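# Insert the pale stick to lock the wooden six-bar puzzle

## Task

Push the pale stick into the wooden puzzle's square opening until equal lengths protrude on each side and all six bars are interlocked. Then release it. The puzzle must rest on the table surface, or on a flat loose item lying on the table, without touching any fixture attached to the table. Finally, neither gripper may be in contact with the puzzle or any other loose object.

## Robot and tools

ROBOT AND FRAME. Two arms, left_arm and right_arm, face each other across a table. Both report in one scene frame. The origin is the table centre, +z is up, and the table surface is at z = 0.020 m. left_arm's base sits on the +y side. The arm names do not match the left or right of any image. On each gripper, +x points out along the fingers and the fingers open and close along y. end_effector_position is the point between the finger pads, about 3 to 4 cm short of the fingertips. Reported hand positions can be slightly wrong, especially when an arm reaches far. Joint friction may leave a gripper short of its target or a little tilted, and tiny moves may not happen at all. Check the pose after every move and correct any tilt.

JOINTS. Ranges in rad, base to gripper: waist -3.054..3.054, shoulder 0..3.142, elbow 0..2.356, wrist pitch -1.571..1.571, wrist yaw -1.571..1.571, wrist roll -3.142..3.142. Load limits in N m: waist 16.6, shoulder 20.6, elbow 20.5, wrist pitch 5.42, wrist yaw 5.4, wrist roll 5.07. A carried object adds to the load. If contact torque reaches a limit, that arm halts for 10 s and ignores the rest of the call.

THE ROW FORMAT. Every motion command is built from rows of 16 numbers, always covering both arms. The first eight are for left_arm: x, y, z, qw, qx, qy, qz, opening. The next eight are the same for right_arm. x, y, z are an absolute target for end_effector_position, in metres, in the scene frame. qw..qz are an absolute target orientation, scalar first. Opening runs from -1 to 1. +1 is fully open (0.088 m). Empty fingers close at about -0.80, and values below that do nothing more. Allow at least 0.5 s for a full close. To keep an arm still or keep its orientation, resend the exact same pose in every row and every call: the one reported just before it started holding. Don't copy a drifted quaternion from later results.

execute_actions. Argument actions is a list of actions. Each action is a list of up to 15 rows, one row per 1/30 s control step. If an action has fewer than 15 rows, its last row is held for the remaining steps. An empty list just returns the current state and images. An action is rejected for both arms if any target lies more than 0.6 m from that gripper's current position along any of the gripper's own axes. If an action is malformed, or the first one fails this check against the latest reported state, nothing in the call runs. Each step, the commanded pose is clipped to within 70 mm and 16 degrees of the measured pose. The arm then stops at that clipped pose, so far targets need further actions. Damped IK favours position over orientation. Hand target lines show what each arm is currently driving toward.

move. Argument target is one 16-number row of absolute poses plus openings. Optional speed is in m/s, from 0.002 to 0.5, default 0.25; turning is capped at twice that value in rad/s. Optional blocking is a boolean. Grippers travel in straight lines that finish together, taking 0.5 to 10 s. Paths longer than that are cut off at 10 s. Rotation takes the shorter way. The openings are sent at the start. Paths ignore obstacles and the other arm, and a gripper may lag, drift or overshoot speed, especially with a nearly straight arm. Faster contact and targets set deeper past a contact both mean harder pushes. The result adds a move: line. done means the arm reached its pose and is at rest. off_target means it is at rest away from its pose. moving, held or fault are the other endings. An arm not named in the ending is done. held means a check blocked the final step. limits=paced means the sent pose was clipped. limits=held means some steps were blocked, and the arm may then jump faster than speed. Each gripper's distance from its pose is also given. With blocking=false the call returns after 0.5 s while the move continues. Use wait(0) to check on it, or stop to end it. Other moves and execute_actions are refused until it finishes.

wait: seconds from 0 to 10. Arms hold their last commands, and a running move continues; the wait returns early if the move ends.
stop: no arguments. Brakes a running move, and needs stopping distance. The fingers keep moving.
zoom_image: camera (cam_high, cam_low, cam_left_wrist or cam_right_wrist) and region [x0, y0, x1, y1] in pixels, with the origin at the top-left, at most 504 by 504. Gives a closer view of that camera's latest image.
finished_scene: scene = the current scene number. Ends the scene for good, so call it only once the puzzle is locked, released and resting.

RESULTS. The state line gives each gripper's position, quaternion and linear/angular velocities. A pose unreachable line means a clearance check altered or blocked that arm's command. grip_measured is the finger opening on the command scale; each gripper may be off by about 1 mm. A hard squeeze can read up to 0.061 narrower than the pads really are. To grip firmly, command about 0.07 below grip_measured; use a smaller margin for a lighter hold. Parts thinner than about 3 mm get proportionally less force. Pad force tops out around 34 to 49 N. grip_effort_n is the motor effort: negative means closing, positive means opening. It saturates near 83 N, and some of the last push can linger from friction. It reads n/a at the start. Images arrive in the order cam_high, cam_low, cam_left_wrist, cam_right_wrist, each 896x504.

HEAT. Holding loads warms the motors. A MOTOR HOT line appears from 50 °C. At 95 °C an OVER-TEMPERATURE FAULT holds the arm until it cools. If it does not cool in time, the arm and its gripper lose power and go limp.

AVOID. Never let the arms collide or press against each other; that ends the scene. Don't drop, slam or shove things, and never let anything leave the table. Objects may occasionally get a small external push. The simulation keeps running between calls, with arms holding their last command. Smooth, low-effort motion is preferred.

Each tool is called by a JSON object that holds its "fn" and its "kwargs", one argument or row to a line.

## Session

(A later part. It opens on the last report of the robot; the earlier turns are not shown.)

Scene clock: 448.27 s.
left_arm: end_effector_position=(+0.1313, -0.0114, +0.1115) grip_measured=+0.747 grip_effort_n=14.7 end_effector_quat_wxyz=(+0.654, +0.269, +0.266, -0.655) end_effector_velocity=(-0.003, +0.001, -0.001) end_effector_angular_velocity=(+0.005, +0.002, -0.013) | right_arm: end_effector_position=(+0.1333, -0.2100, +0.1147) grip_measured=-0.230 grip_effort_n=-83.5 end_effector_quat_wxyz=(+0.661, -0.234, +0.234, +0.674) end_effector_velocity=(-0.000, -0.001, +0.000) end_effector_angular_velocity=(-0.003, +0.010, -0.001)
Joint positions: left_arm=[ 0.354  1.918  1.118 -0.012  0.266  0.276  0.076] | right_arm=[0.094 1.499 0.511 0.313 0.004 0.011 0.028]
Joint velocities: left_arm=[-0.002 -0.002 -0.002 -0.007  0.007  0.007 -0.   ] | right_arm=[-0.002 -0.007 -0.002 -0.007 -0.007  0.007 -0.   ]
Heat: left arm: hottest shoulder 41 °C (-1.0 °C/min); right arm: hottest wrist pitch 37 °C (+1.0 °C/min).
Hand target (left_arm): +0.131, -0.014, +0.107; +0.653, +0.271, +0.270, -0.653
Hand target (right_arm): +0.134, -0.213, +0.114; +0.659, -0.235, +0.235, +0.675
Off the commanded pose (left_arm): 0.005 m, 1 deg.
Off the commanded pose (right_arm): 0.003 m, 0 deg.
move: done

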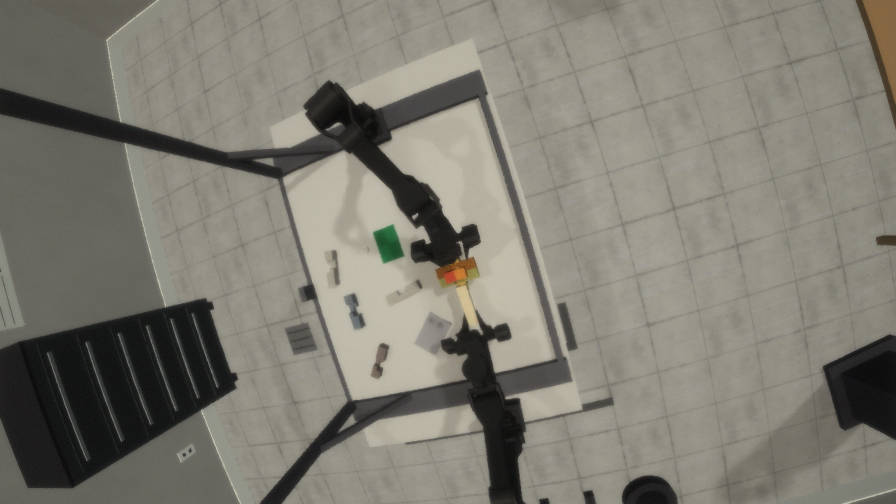

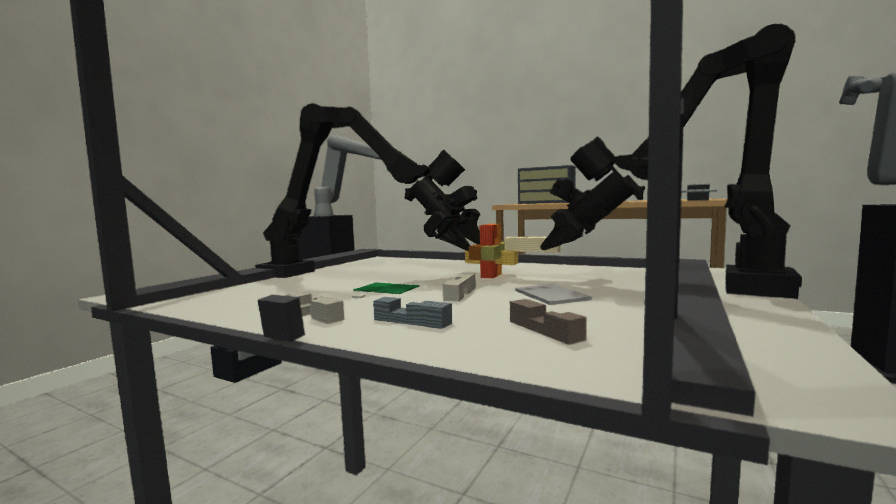

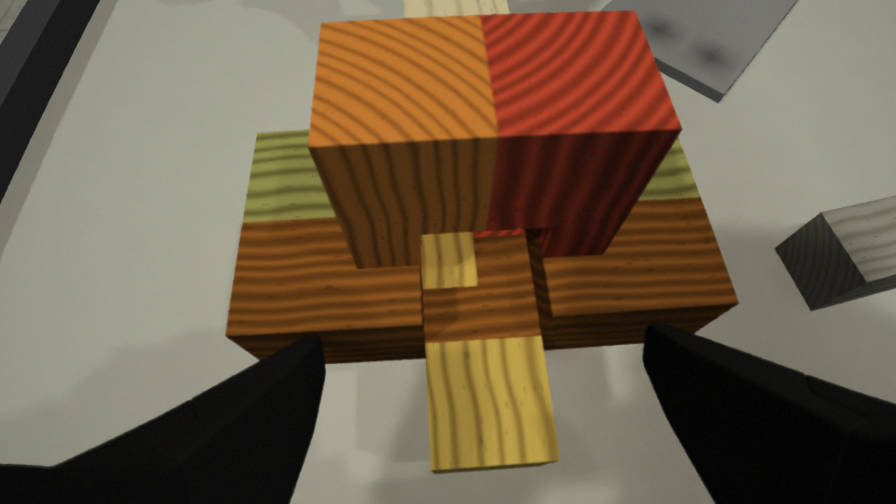

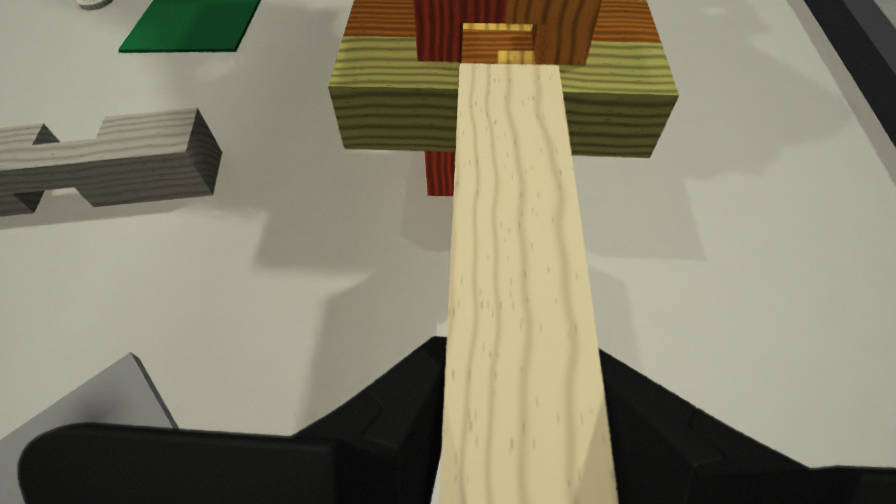

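{"fn": "execute_actions", "kwargs": {
  "actions": [
    [[0.131,-0.0137,0.1063,0.6533,0.2706,0.2706,-0.6533,0.75,0.1335,-0.2125,0.114,0.6593,-0.2346,0.2343,0.6748,-0.31],[0.131,-0.0134,0.1056,0.6533,0.2706,0.2706,-0.6533,0.75,0.1335,-0.2120,0.114,0.6594,-0.2342,0.2339,0.6750,-0.31],[0.131,-0.0130,0.1049,0.6533,0.2706,0.2706,-0.6533,0.75,0.1335,-0.2115,0.114,0.6596,-0.2338,0.2335,0.6751,-0.31],[0.131,-0.0127,0.1042,0.6533,0.2706,0.2706,-0.6533,0.75,0.1335,-0.2110,0.114,0.6597,-0.2334,0.2331,0.6753,-0.31],[0.131,-0.0124,0.1035,0.6533,0.2706,0.2706,-0.6533,0.75,0.1335,-0.2105,0.114,0.6599,-0.2330,0.2327,0.6754,-0.31],[0.131,-0.0121,0.1028,0.6533,0.2706,0.2706,-0.6533,0.75,0.1335,-0.2100,0.114,0.6600,-0.2326,0.2323,0.6756,-0.31],[0.131,-0.0118,0.1021,0.6533,0.2706,0.2706,-0.6533,0.75,0.1335,-0.2095,0.114,0.6602,-0.2322,0.2319,0.6757,-0.31],[0.131,-0.0114,0.1014,0.6533,0.2706,0.2706,-0.6533,0.75,0.1335,-0.2090,0.114,0.6603,-0.2318,0.2315,0.6759,-0.31],[0.131,-0.0111,0.1007,0.6533,0.2706,0.2706,-0.6533,0.75,0.1335,-0.2085,0.114,0.6605,-0.2314,0.2311,0.6760,-0.31],[0.131,-0.0108,0.1000,0.6533,0.2706,0.2706,-0.6533,0.75,0.1335,-0.2080,0.114,0.6606,-0.2310,0.2307,0.6762,-0.31],[0.131,-0.0105,0.0994,0.6533,0.2706,0.2706,-0.6533,0.75,0.1335,-0.2075,0.114,0.6607,-0.2306,0.2303,0.6763,-0.31],[0.131,-0.0102,0.0988,0.6533,0.2706,0.2706,-0.6533,0.75,0.1335,-0.2070,0.114,0.6609,-0.2302,0.2299,0.6765,-0.31],[0.131,-0.0098,0.0982,0.6533,0.2706,0.2706,-0.6533,0.75,0.1335,-0.2065,0.114,0.6610,-0.2298,0.2296,0.6766,-0.31],[0.131,-0.0095,0.0976,0.6533,0.2706,0.2706,-0.6533,0.75,0.1335,-0.2060,0.114,0.6611,-0.2294,0.2293,0.6767,-0.31],[0.131,-0.0092,0.0970,0.6533,0.2706,0.2706,-0.6533,0.75,0.1335,-0.2055,0.114,0.6612,-0.2291,0.2290,0.6768,-0.31]],
    [[0.131,-0.0092,0.097,0.6533,0.2706,0.2706,-0.6533,0.75,0.1335,-0.2050,0.114,0.6612,-0.2291,0.2290,0.6768,-0.31],[0.131,-0.0092,0.097,0.6533,0.2706,0.2706,-0.6533,0.75,0.1335,-0.2046,0.114,0.6612,-0.2291,0.2290,0.6768,-0.31],[0.131,-0.0092,0.097,0.6533,0.2706,0.2706,-0.6533,0.75,0.1335,-0.2042,0.114,0.6612,-0.2291,0.2290,0.6768,-0.31],[0.131,-0.0092,0.097,0.6533,0.2706,0.2706,-0.6533,0.75,0.1335,-0.2038,0.114,0.6612,-0.2291,0.2290,0.6768,-0.31],[0.131,-0.0092,0.097,0.6533,0.2706,0.2706,-0.6533,0.75,0.1335,-0.2034,0.114,0.6612,-0.2291,0.2290,0.6768,-0.31],[0.131,-0.0092,0.097,0.6533,0.2706,0.2706,-0.6533,0.75,0.1335,-0.2030,0.114,0.6612,-0.2291,0.2290,0.6768,-0.31],[0.131,-0.0092,0.097,0.6533,0.2706,0.2706,-0.6533,0.75,0.1335,-0.2026,0.114,0.6612,-0.2291,0.2290,0.6768,-0.31],[0.131,-0.0092,0.097,0.6533,0.2706,0.2706,-0.6533,0.75,0.1335,-0.2022,0.114,0.6612,-0.2291,0.2290,0.6768,-0.31],[0.131,-0.0092,0.097,0.6533,0.2706,0.2706,-0.6533,0.75,0.1335,-0.2018,0.114,0.6612,-0.2291,0.2290,0.6768,-0.31],[0.131,-0.0092,0.097,0.6533,0.2706,0.2706,-0.6533,0.75,0.1335,-0.2014,0.114,0.6612,-0.2291,0.2290,0.6768,-0.31],[0.131,-0.0092,0.097,0.6533,0.2706,0.2706,-0.6533,0.75,0.1335,-0.2010,0.114,0.6612,-0.2291,0.2290,0.6768,-0.31]]
  ]
}}

{"fn": "zoom_image", "kwargs": {
  "camera": "cam_low",
  "region": [450, 205, 575, 285]
}}

{"fn": "zoom_image", "kwargs": {
  "camera": "cam_right_wrist",
  "region": [430, 0, 590, 120]
}}

Scene clock: 485.80 s.
left_arm: end_effector_position=(+0.1317, -0.0124, +0.1084) grip_measured=+0.747 grip_effort_n=14.7 end_effector_quat_wxyz=(+0.657, +0.266, +0.259, -0.656) end_effector_velocity=(-0.002, +0.004, -0.003) end_effector_angular_velocity=(+0.022, +0.019, +0.018) | right_arm: end_effector_position=(+0.1335, -0.2048, +0.1125) grip_measured=-0.230 grip_effort_n=-83.5 end_effector_quat_wxyz=(+0.662, -0.231, +0.231, +0.675) end_effector_velocity=(-0.002, -0.001, -0.003) end_effector_angular_velocity=(-0.012, -0.004, +0.028)
Joint positions: left_arm=[0.354 1.925 1.101 0.027 0.266 0.276 0.076] | right_arm=[0.093 1.529 0.518 0.346 0.004 0.01  0.028]
Joint velocities: left_arm=[-0.002 -0.002 -0.002 -0.022 -0.007 -0.022 -0.   ] | right_arm=[-0.002  0.007  0.002 -0.007 -0.022 -0.022 -0.   ]
Heat: left arm: hottest shoulder 38 °C (-7.0 °C/min); right arm: hottest wrist pitch 35 °C (-3.0 °C/min).
Hand target (left_arm): +0.131, -0.009, +0.097; +0.653, +0.271, +0.271, -0.653
Hand target (right_arm): +0.134, -0.201, +0.114; +0.661, -0.229, +0.229, +0.677
Off the commanded pose (left_arm): 0.012 m, 1 deg.
Off the commanded pose (right_arm): 0.004 m, 0 deg.

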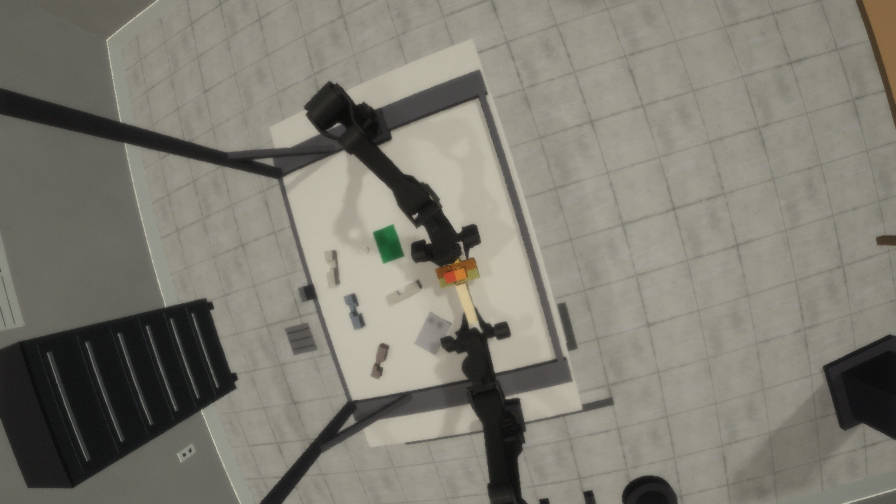

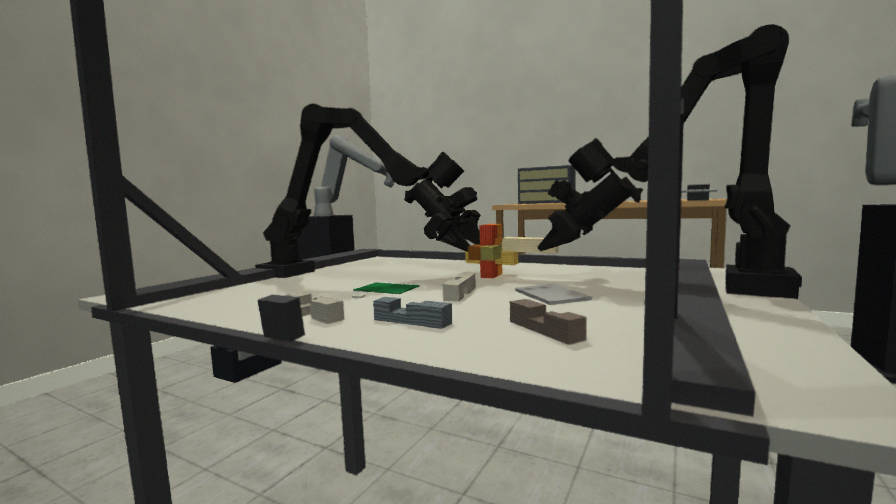

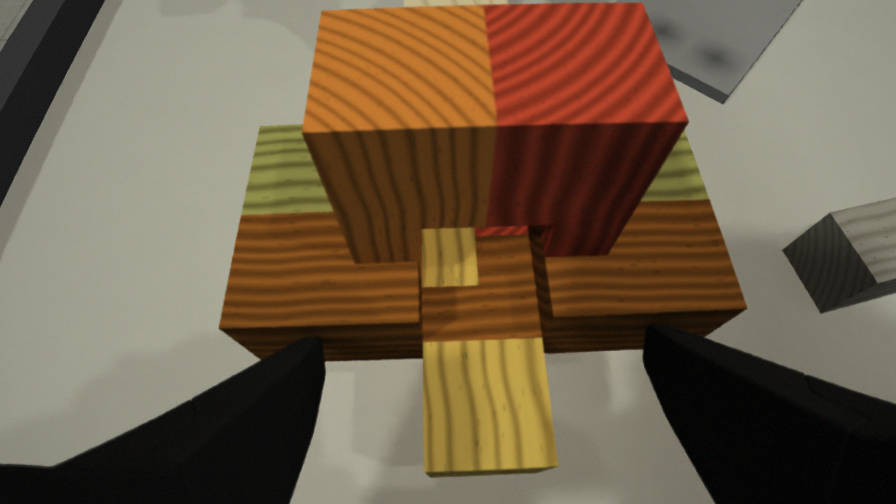

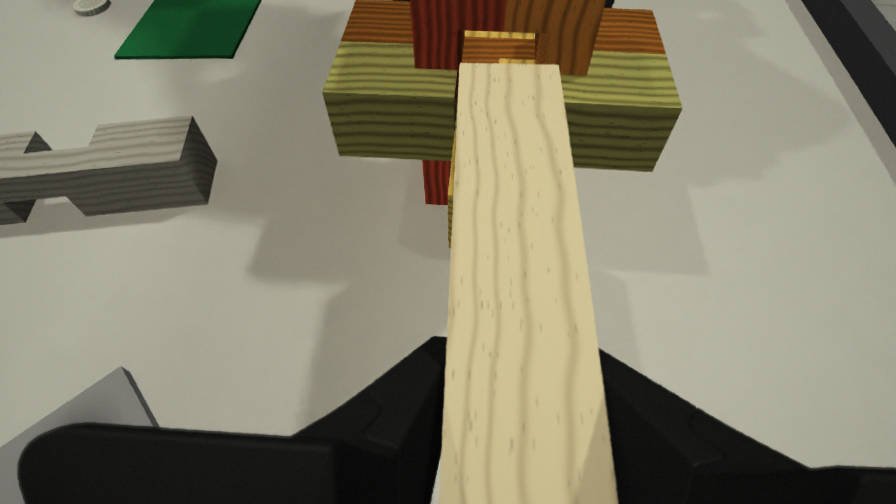

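Region (450, 205, 575, 285) of cam_low's 896x504 image, scaled by 4.032, with more detail than that image has; it fills the top 323 rows of this view, and the rest is white.

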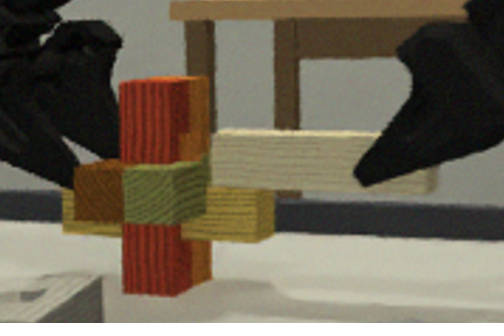

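Region (430, 0, 590, 120) of cam_right_wrist's 896x504 image, scaled by 3.150, with more detail than that image has; it fills the top 378 rows of this view, and the rest is white.

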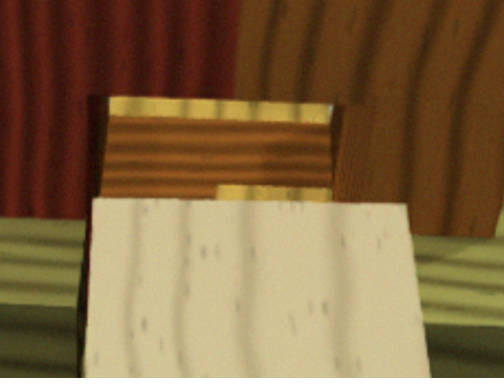

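{"fn": "zoom_image", "kwargs": {
  "camera": "cam_right_wrist",
  "region": [400, 60, 520, 270]
}}

Region (400, 60, 520, 270) of cam_right_wrist's 896x504 image, scaled by 2.400, with more detail than that image has; it fills the left 288 columns of this view, and the rest is white.

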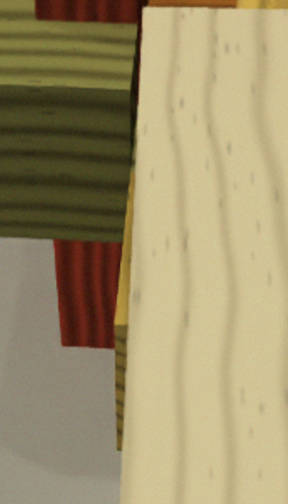

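{"fn": "move", "kwargs": {
  "target": [0.131,-0.0092,0.097, 0.6533,0.2706,0.2706,-0.6533, 0.75, 0.1275,-0.208,0.117, 0.6759,-0.2251,0.2354,0.6612, -0.31],
  "speed": 0.02
}}

{"fn": "zoom_image", "kwargs": {
  "camera": "cam_right_wrist",
  "region": [430, 0, 590, 120]
}}

{"fn": "zoom_image", "kwargs": {
  "camera": "cam_right_wrist",
  "region": [400, 60, 520, 270]
}}

Scene clock: 520.53 s.
left_arm: end_effector_position=(+0.1317, -0.0124, +0.1084) grip_measured=+0.747 grip_effort_n=14.7 end_effector_quat_wxyz=(+0.657, +0.266, +0.259, -0.656) end_effector_velocity=(-0.001, +0.001, -0.001) end_effector_angular_velocity=(+0.009, -0.007, -0.002) | right_arm: end_effector_position=(+0.1275, -0.2075, +0.1146) grip_measured=-0.230 grip_effort_n=-83.5 end_effector_quat_wxyz=(+0.674, -0.227, +0.237, +0.662) end_effector_velocity=(+0.002, -0.002, -0.001) end_effector_angular_velocity=(-0.007, -0.011, -0.004)
Joint positions: left_arm=[0.354 1.925 1.101 0.027 0.266 0.276 0.076] | right_arm=[0.135 1.512 0.518 0.322 0.065 0.062 0.028]
Joint velocities: left_arm=[-0.002 -0.002 -0.002 -0.007 -0.007  0.007 -0.   ] | right_arm=[-0.002 -0.002 -0.002 -0.007  0.007 -0.007 -0.   ]
Heat: left arm: hottest shoulder 38 °C (-2.0 °C/min); right arm: hottest elbow 36 °C (+0.0 °C/min).
Hand target (left_arm): +0.131, -0.009, +0.097; +0.653, +0.271, +0.271, -0.653
Hand target (right_arm): +0.127, -0.208, +0.117; +0.676, -0.225, +0.235, +0.661
Off the commanded pose (left_arm): 0.012 m, 1 deg.
Off the commanded pose (right_arm): 0.002 m, 0 deg.
move: off_target (left_arm)

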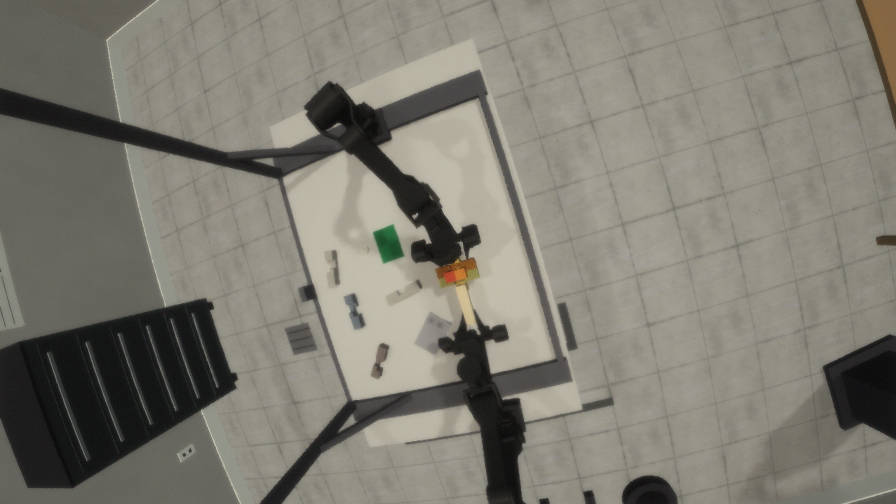

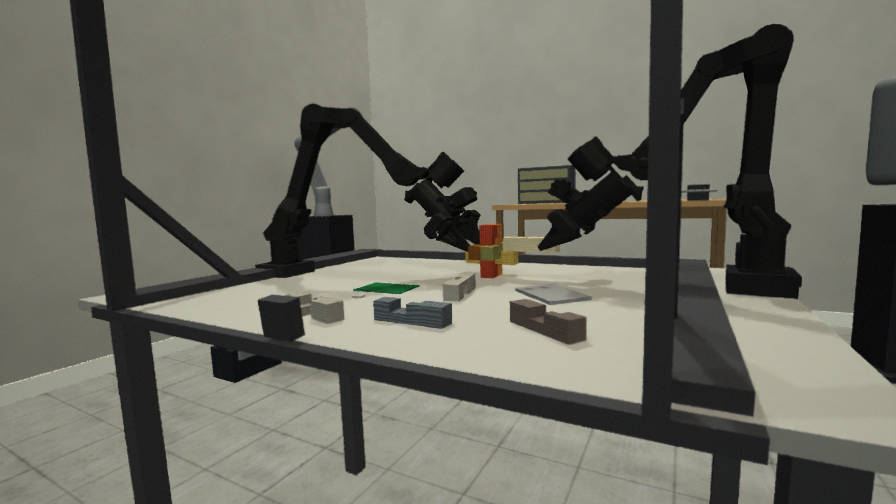

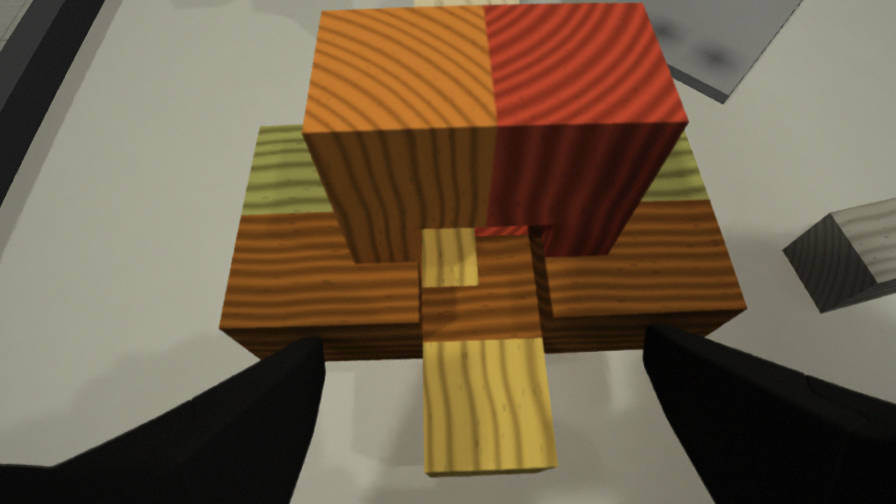

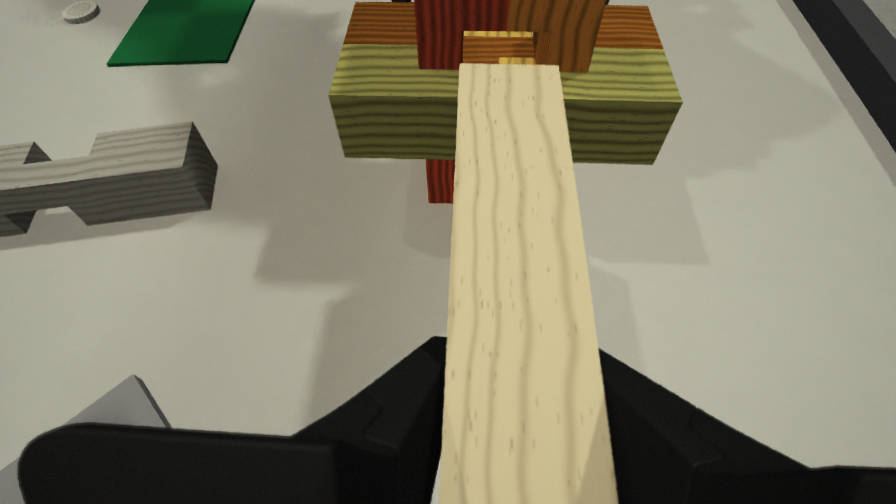

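Region (430, 0, 590, 120) of cam_right_wrist's 896x504 image, scaled by 3.150, with more detail than that image has; it fills the top 378 rows of this view, and the rest is white.

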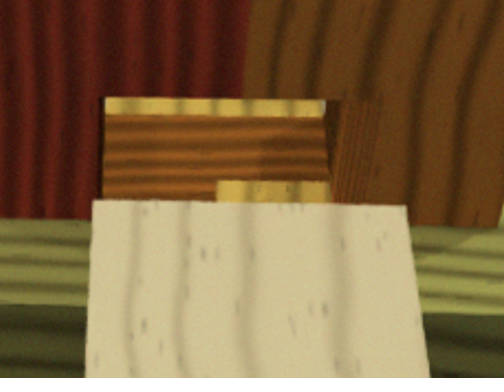

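Region (400, 60, 520, 270) of cam_right_wrist's 896x504 image, scaled by 2.400, with more detail than that image has; it fills the left 288 columns of this view, and the rest is white.

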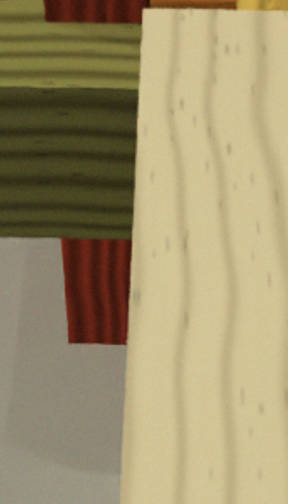

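{"fn": "execute_actions", "kwargs": {
  "actions": [
    [[0.131,-0.0092,0.097,0.6533,0.2706,0.2706,-0.6533,0.75,0.1276,-0.2075,0.1167,0.6759,-0.2251,0.2354,0.6612,-0.31],[0.131,-0.0092,0.097,0.6533,0.2706,0.2706,-0.6533,0.75,0.1277,-0.2070,0.1164,0.6759,-0.2251,0.2354,0.6612,-0.31],[0.131,-0.0092,0.097,0.6533,0.2706,0.2706,-0.6533,0.75,0.1278,-0.2065,0.1161,0.6759,-0.2251,0.2354,0.6612,-0.31],[0.131,-0.0092,0.097,0.6533,0.2706,0.2706,-0.6533,0.75,0.1279,-0.2060,0.1158,0.6759,-0.2251,0.2354,0.6612,-0.31],[0.131,-0.0092,0.097,0.6533,0.2706,0.2706,-0.6533,0.75,0.1280,-0.2055,0.1155,0.6759,-0.2251,0.2354,0.6612,-0.31],[0.131,-0.0092,0.097,0.6533,0.2706,0.2706,-0.6533,0.75,0.1281,-0.2050,0.1152,0.6759,-0.2251,0.2354,0.6612,-0.31],[0.131,-0.0092,0.097,0.6533,0.2706,0.2706,-0.6533,0.75,0.1281,-0.2045,0.1149,0.6759,-0.2251,0.2354,0.6612,-0.31],[0.131,-0.0092,0.097,0.6533,0.2706,0.2706,-0.6533,0.75,0.1281,-0.2040,0.1146,0.6759,-0.2251,0.2354,0.6612,-0.31],[0.131,-0.0092,0.097,0.6533,0.2706,0.2706,-0.6533,0.75,0.1281,-0.2035,0.1143,0.6759,-0.2251,0.2354,0.6612,-0.31],[0.131,-0.0092,0.097,0.6533,0.2706,0.2706,-0.6533,0.75,0.1281,-0.2030,0.1140,0.6759,-0.2251,0.2354,0.6612,-0.31],[0.131,-0.0092,0.097,0.6533,0.2706,0.2706,-0.6533,0.75,0.1281,-0.2025,0.1138,0.6759,-0.2251,0.2354,0.6612,-0.31],[0.131,-0.0092,0.097,0.6533,0.2706,0.2706,-0.6533,0.75,0.1281,-0.2020,0.1136,0.6759,-0.2251,0.2354,0.6612,-0.31],[0.131,-0.0092,0.097,0.6533,0.2706,0.2706,-0.6533,0.75,0.1281,-0.2015,0.1135,0.6759,-0.2251,0.2354,0.6612,-0.31],[0.131,-0.0092,0.097,0.6533,0.2706,0.2706,-0.6533,0.75,0.1281,-0.2010,0.1135,0.6759,-0.2251,0.2354,0.6612,-0.31],[0.131,-0.0092,0.097,0.6533,0.2706,0.2706,-0.6533,0.75,0.1281,-0.2005,0.1135,0.6759,-0.2251,0.2354,0.6612,-0.31]],
    [[0.131,-0.0092,0.097,0.6533,0.2706,0.2706,-0.6533,0.75,0.1281,-0.2005,0.1135,0.6759,-0.2251,0.2354,0.6612,-0.31]]
  ]
}}

{"fn": "zoom_image", "kwargs": {
  "camera": "cam_right_wrist",
  "region": [430, 0, 590, 120]
}}

{"fn": "zoom_image", "kwargs": {
  "camera": "cam_low",
  "region": [470, 215, 570, 275]
}}

Scene clock: 533.57 s.
left_arm: end_effector_position=(+0.1317, -0.0124, +0.1085) grip_measured=+0.747 grip_effort_n=14.7 end_effector_quat_wxyz=(+0.657, +0.266, +0.259, -0.656) end_effector_velocity=(-0.001, +0.002, -0.003) end_effector_angular_velocity=(+0.013, -0.006, -0.002) | right_arm: end_effector_position=(+0.1273, -0.2038, +0.1126) grip_measured=-0.230 grip_effort_n=-83.5 end_effector_quat_wxyz=(+0.674, -0.226, +0.237, +0.662) end_effector_velocity=(+0.002, +0.002, +0.003) end_effector_angular_velocity=(+0.012, -0.009, -0.004)
Joint positions: left_arm=[0.354 1.925 1.101 0.027 0.266 0.276 0.076] | right_arm=[0.135 1.535 0.525 0.34  0.065 0.062 0.028]
Joint velocities: left_arm=[-0.002  0.002 -0.002 -0.007 -0.007  0.007 -0.   ] | right_arm=[-0.002 -0.002  0.002  0.007  0.007 -0.007 -0.   ]
Heat: left arm: hottest shoulder 38 °C (-1.0 °C/min); right arm: hottest wrist pitch 36 °C (+0.0 °C/min).
Hand target (left_arm): +0.131, -0.009, +0.097; +0.653, +0.271, +0.271, -0.653
Hand target (right_arm): +0.128, -0.200, +0.114; +0.676, -0.225, +0.235, +0.661
Off the commanded pose (left_arm): 0.012 m, 2 deg.
Off the commanded pose (right_arm): 0.004 m, 0 deg.

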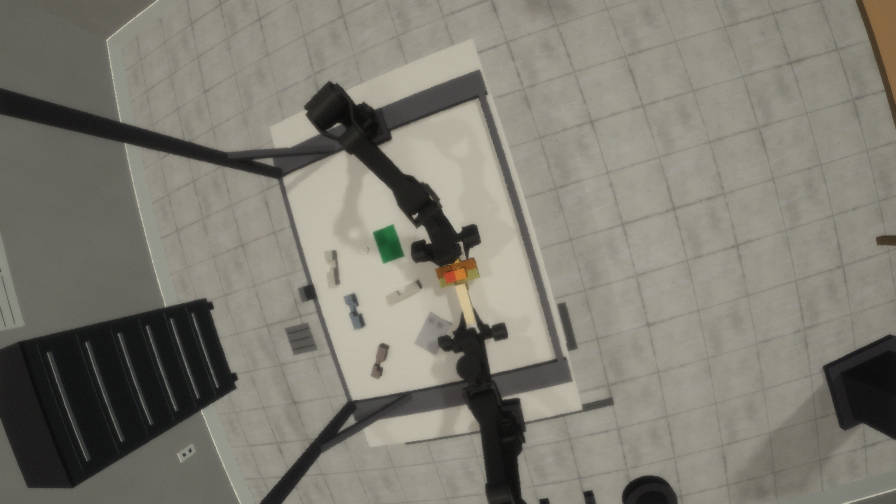

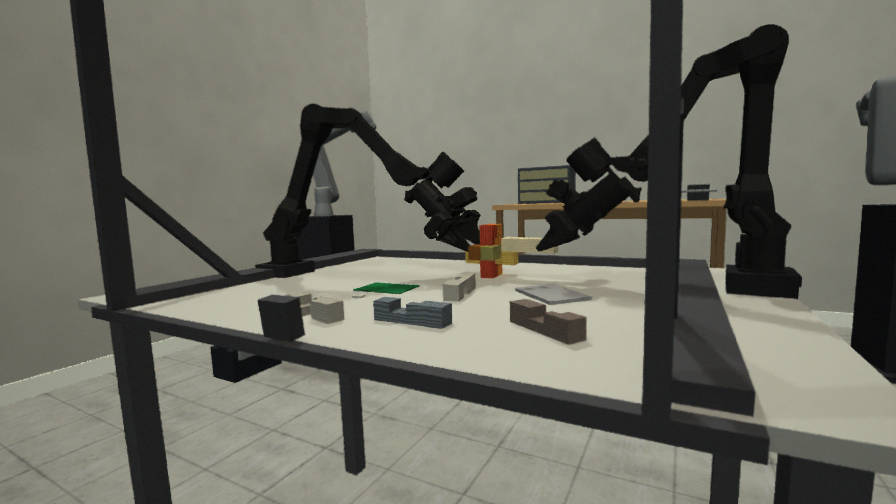

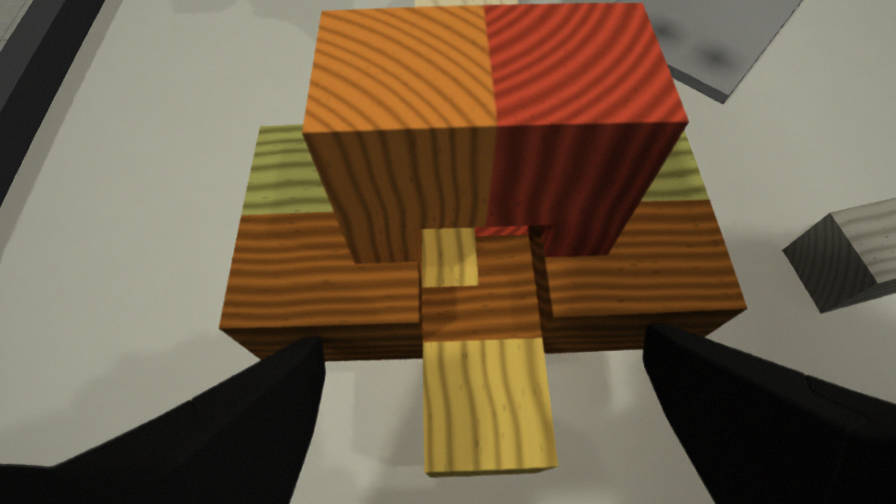

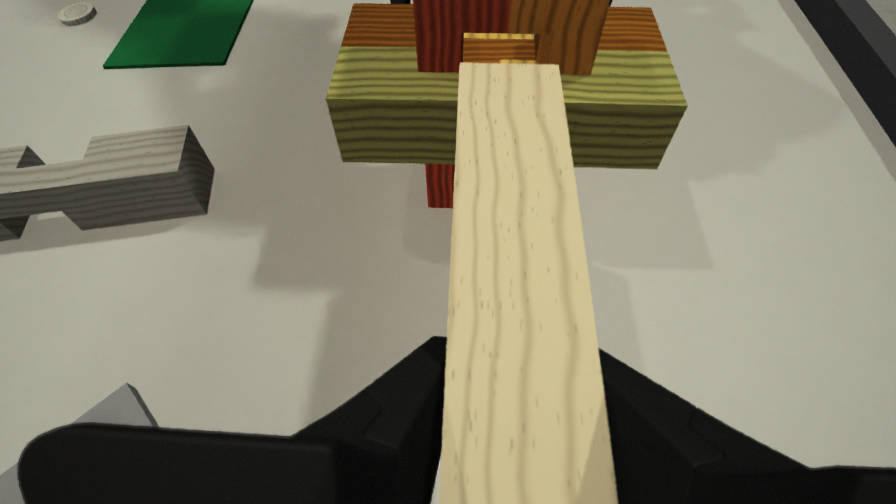

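Region (430, 0, 590, 120) of cam_right_wrist's 896x504 image, scaled by 3.150, with more detail than that image has; it fills the top 378 rows of this view, and the rest is white.

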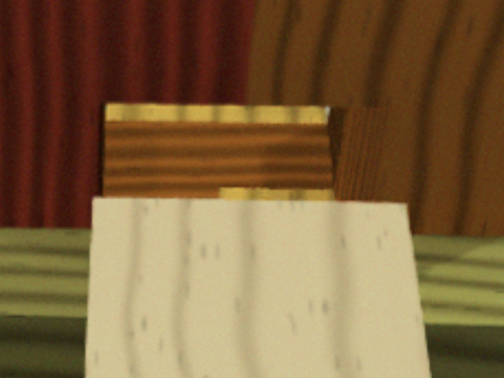

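Region (470, 215, 570, 275) of cam_low's 896x504 image, scaled by 5.040, with more detail than that image has; it fills the top 302 rows of this view, and the rest is white.

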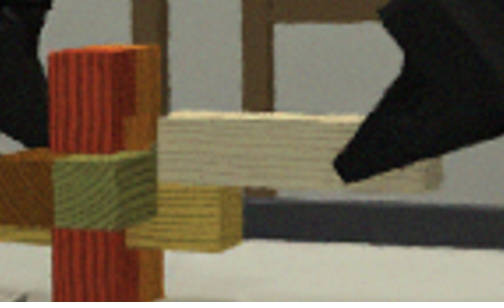

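{"fn": "move", "kwargs": {
  "target": [0.1287,-0.0092,0.097, 0.66737,0.26463,0.27643,-0.63887, 0.75, 0.1332,-0.210,0.117, 0.6612,-0.2291,0.2290,0.6768, -0.31],
  "speed": 0.015
}}

{"fn": "zoom_image", "kwargs": {
  "camera": "cam_right_wrist",
  "region": [430, 0, 590, 120]
}}

{"fn": "zoom_image", "kwargs": {
  "camera": "cam_right_wrist",
  "region": [300, 0, 720, 270]
}}

Scene clock: 562.47 s.
left_arm: end_effector_position=(+0.1305, -0.0119, +0.1052) grip_measured=+0.747 grip_effort_n=14.7 end_effector_quat_wxyz=(+0.670, +0.261, +0.268, -0.642) end_effector_velocity=(-0.001, +0.001, +0.001) end_effector_angular_velocity=(+0.004, +0.001, +0.008) | right_arm: end_effector_position=(+0.1331, -0.2068, +0.1178) grip_measured=-0.230 grip_effort_n=-83.5 end_effector_quat_wxyz=(+0.663, -0.228, +0.228, +0.675) end_effector_velocity=(-0.002, +0.000, +0.001) end_effector_angular_velocity=(+0.007, +0.008, +0.019)
Joint positions: left_arm=[0.341 1.925 1.088 0.044 0.227 0.234 0.076] | right_arm=[0.095 1.502 0.514 0.33  0.006 0.012 0.028]
Joint velocities: left_arm=[-0.002 -0.007 -0.002 -0.007 -0.007 -0.007 -0.   ] | right_arm=[-0.002 -0.002 -0.002  0.007 -0.022 -0.007 -0.   ]
Heat: left arm: hottest shoulder 38 °C (+0.0 °C/min); right arm: hottest elbow 36 °C (+0.0 °C/min).
Hand target (left_arm): +0.129, -0.009, +0.097; +0.667, +0.265, +0.276, -0.639
Hand target (right_arm): +0.133, -0.210, +0.117; +0.661, -0.229, +0.229, +0.677
Off the commanded pose (left_arm): 0.009 m, 1 deg.
Off the commanded pose (right_arm): 0.003 m, 0 deg.
move: off_target (left_arm)

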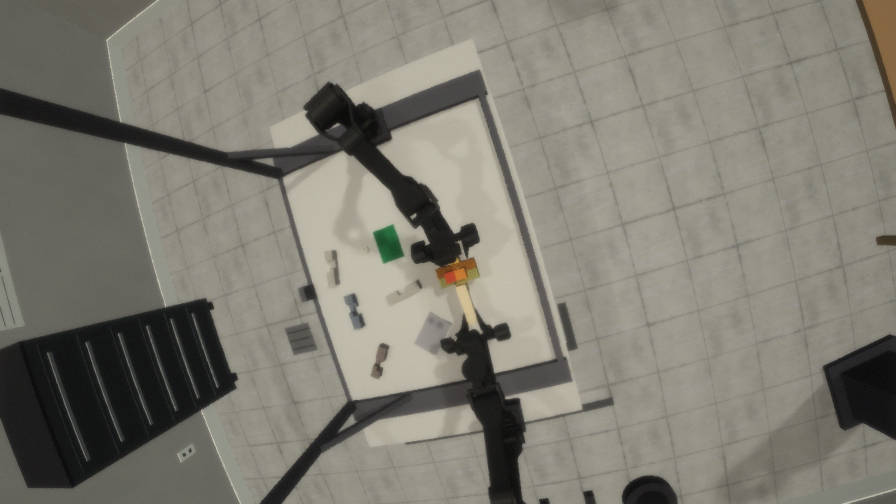

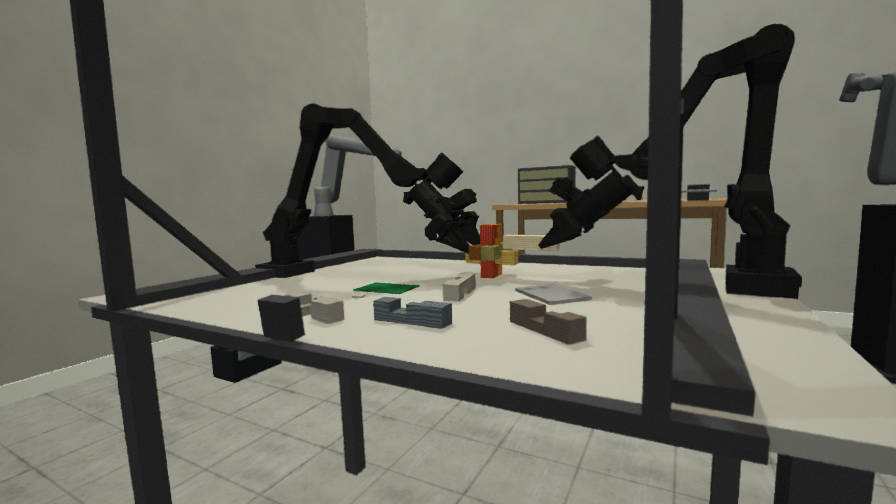

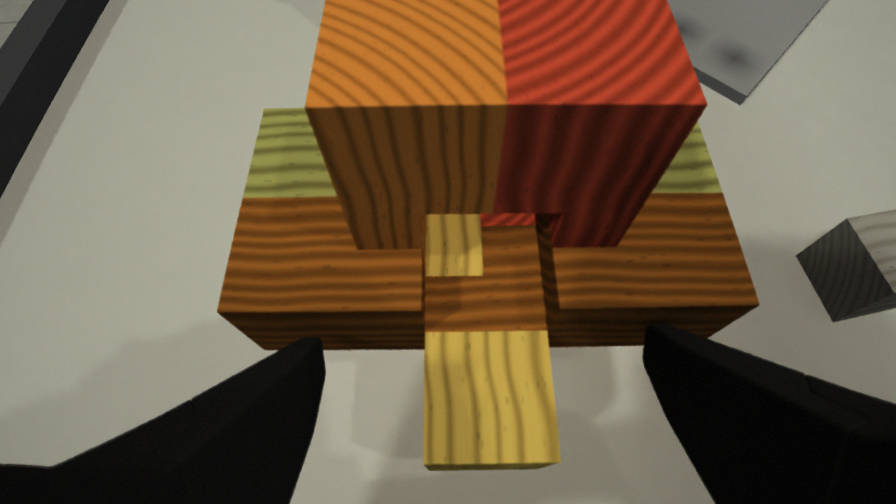

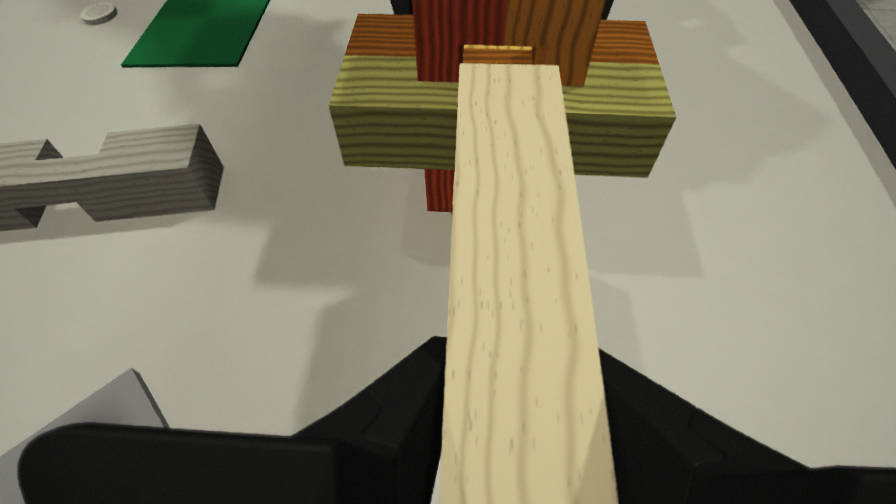

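Region (430, 0, 590, 120) of cam_right_wrist's 896x504 image, scaled by 3.150, with more detail than that image has; it fills the top 378 rows of this view, and the rest is white.

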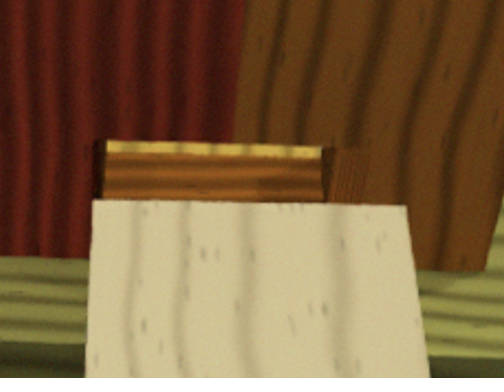

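Region (300, 0, 720, 270) of cam_right_wrist's 896x504 image, scaled by 1.200, with more detail than that image has; it fills the top 324 rows of this view, and the rest is white.

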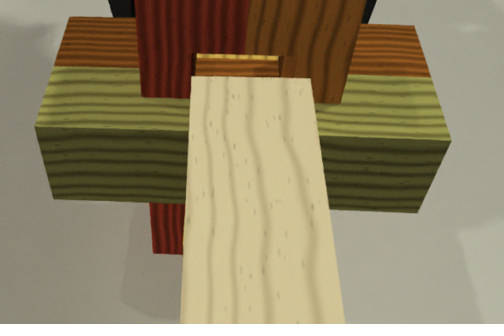

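{"fn": "execute_actions", "kwargs": {
  "actions": [
    [[0.1287,-0.0095,0.0973,0.66737,0.26463,0.27643,-0.63887,0.75,0.1332,-0.210,0.117,0.6612,-0.2291,0.2290,0.6768,-0.31],[0.1287,-0.0098,0.0976,0.66737,0.26463,0.27643,-0.63887,0.75,0.1332,-0.210,0.117,0.6612,-0.2291,0.2290,0.6768,-0.31],[0.1287,-0.0101,0.0979,0.66737,0.26463,0.27643,-0.63887,0.75,0.1332,-0.210,0.117,0.6612,-0.2291,0.2290,0.6768,-0.31],[0.1287,-0.0104,0.0982,0.66737,0.26463,0.27643,-0.63887,0.75,0.1332,-0.210,0.117,0.6612,-0.2291,0.2290,0.6768,-0.31],[0.1287,-0.0107,0.0985,0.66737,0.26463,0.27643,-0.63887,0.75,0.1332,-0.210,0.117,0.6612,-0.2291,0.2290,0.6768,-0.31],[0.1287,-0.0110,0.0988,0.66737,0.26463,0.27643,-0.63887,0.75,0.1332,-0.210,0.117,0.6612,-0.2291,0.2290,0.6768,-0.31],[0.1287,-0.0113,0.0991,0.66737,0.26463,0.27643,-0.63887,0.75,0.1332,-0.210,0.117,0.6612,-0.2291,0.2290,0.6768,-0.31],[0.1287,-0.0116,0.0994,0.66737,0.26463,0.27643,-0.63887,0.75,0.1332,-0.210,0.117,0.6612,-0.2291,0.2290,0.6768,-0.31],[0.1287,-0.0119,0.0997,0.66737,0.26463,0.27643,-0.63887,0.75,0.1332,-0.210,0.117,0.6612,-0.2291,0.2290,0.6768,-0.31],[0.1287,-0.0122,0.1000,0.66737,0.26463,0.27643,-0.63887,0.75,0.1332,-0.210,0.117,0.6612,-0.2291,0.2290,0.6768,-0.31],[0.1287,-0.0125,0.1002,0.66737,0.26463,0.27643,-0.63887,0.75,0.1332,-0.210,0.117,0.6612,-0.2291,0.2290,0.6768,-0.31],[0.1287,-0.0128,0.1004,0.66737,0.26463,0.27643,-0.63887,0.75,0.1332,-0.210,0.117,0.6612,-0.2291,0.2290,0.6768,-0.31],[0.1287,-0.0131,0.1006,0.66737,0.26463,0.27643,-0.63887,0.75,0.1332,-0.210,0.117,0.6612,-0.2291,0.2290,0.6768,-0.31],[0.1287,-0.0134,0.1008,0.66737,0.26463,0.27643,-0.63887,0.75,0.1332,-0.210,0.117,0.6612,-0.2291,0.2290,0.6768,-0.31],[0.1287,-0.0137,0.1010,0.66737,0.26463,0.27643,-0.63887,0.75,0.1332,-0.210,0.117,0.6612,-0.2291,0.2290,0.6768,-0.31]]
  ]
}}

Scene clock: 579.10 s.
left_arm: end_effector_position=(+0.1287, -0.0106, +0.1033) grip_measured=+0.747 grip_effort_n=14.7 end_effector_quat_wxyz=(+0.667, +0.264, +0.274, -0.640) end_effector_velocity=(-0.003, -0.000, -0.001) end_effector_angular_velocity=(+0.025, +0.009, +0.018) | right_arm: end_effector_position=(+0.1331, -0.2070, +0.1176) grip_measured=-0.230 grip_effort_n=-83.5 end_effector_quat_wxyz=(+0.663, -0.229, +0.228, +0.676) end_effector_velocity=(-0.002, -0.002, -0.001) end_effector_angular_velocity=(-0.007, -0.004, +0.028)
Joint positions: left_arm=[0.337 1.925 1.089 0.03  0.225 0.231 0.076] | right_arm=[0.095 1.502 0.514 0.33  0.006 0.011 0.028]
Joint velocities: left_arm=[-0.012  0.002  0.017 -0.037 -0.022 -0.022 -0.   ] | right_arm=[-0.002 -0.002 -0.002 -0.007 -0.022 -0.022 -0.   ]
Heat: left arm: hottest shoulder 38 °C (+0.0 °C/min); right arm: hottest wrist pitch 36 °C (+0.0 °C/min).
Hand target (left_arm): +0.129, -0.014, +0.101; +0.667, +0.265, +0.276, -0.639
Hand target (right_arm): +0.133, -0.210, +0.117; +0.661, -0.229, +0.229, +0.677
Off the commanded pose (left_arm): 0.004 m, 0 deg.
Off the commanded pose (right_arm): 0.003 m, 0 deg.

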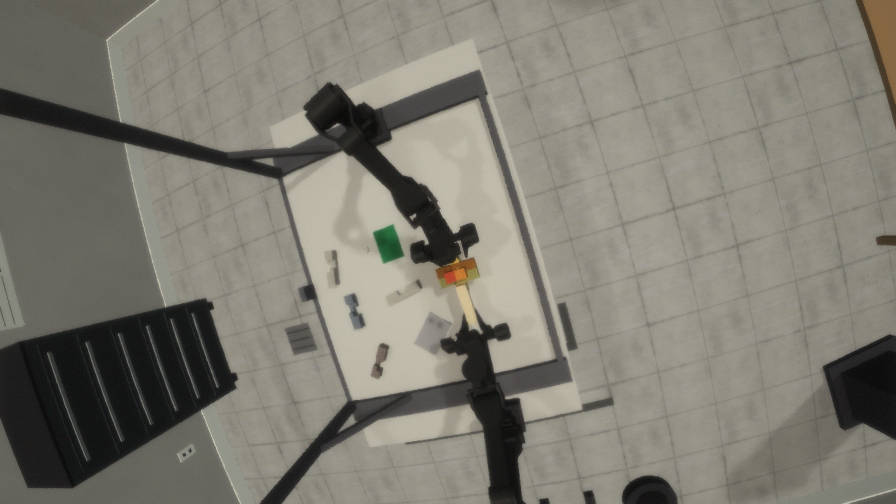

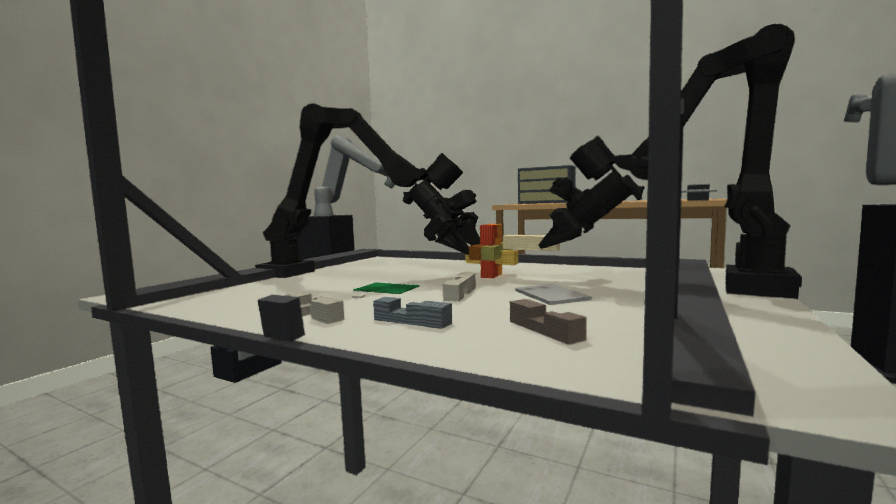

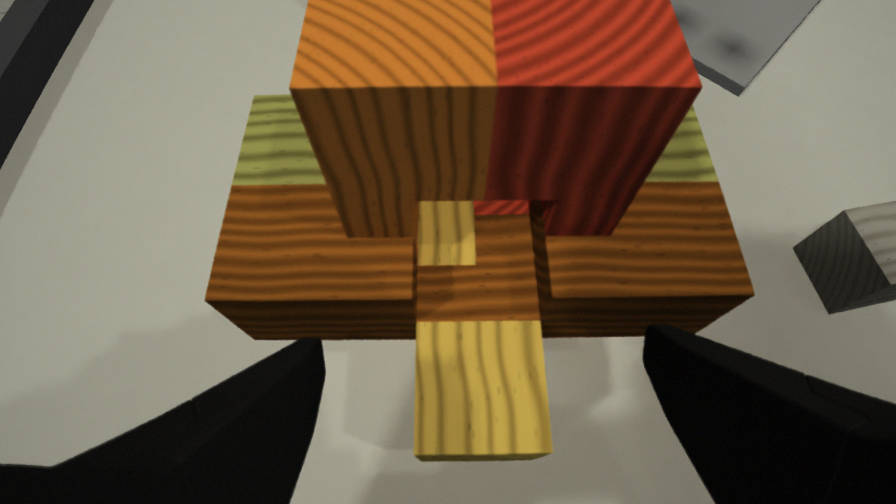

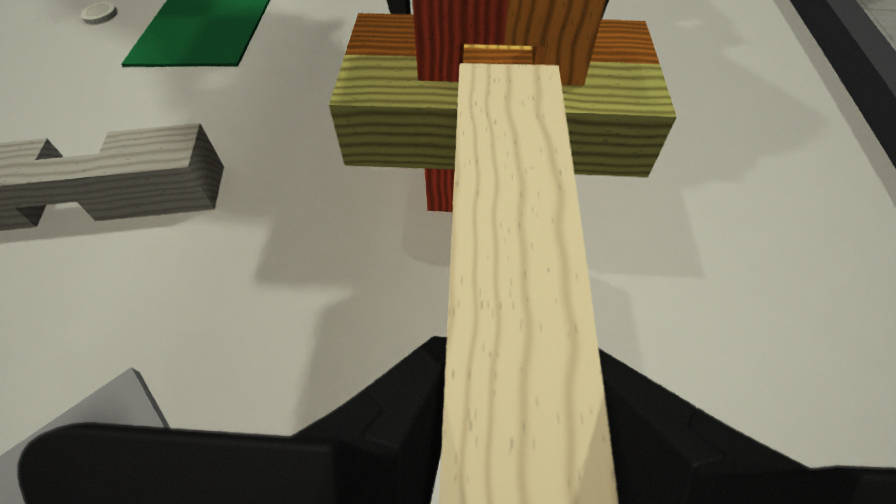

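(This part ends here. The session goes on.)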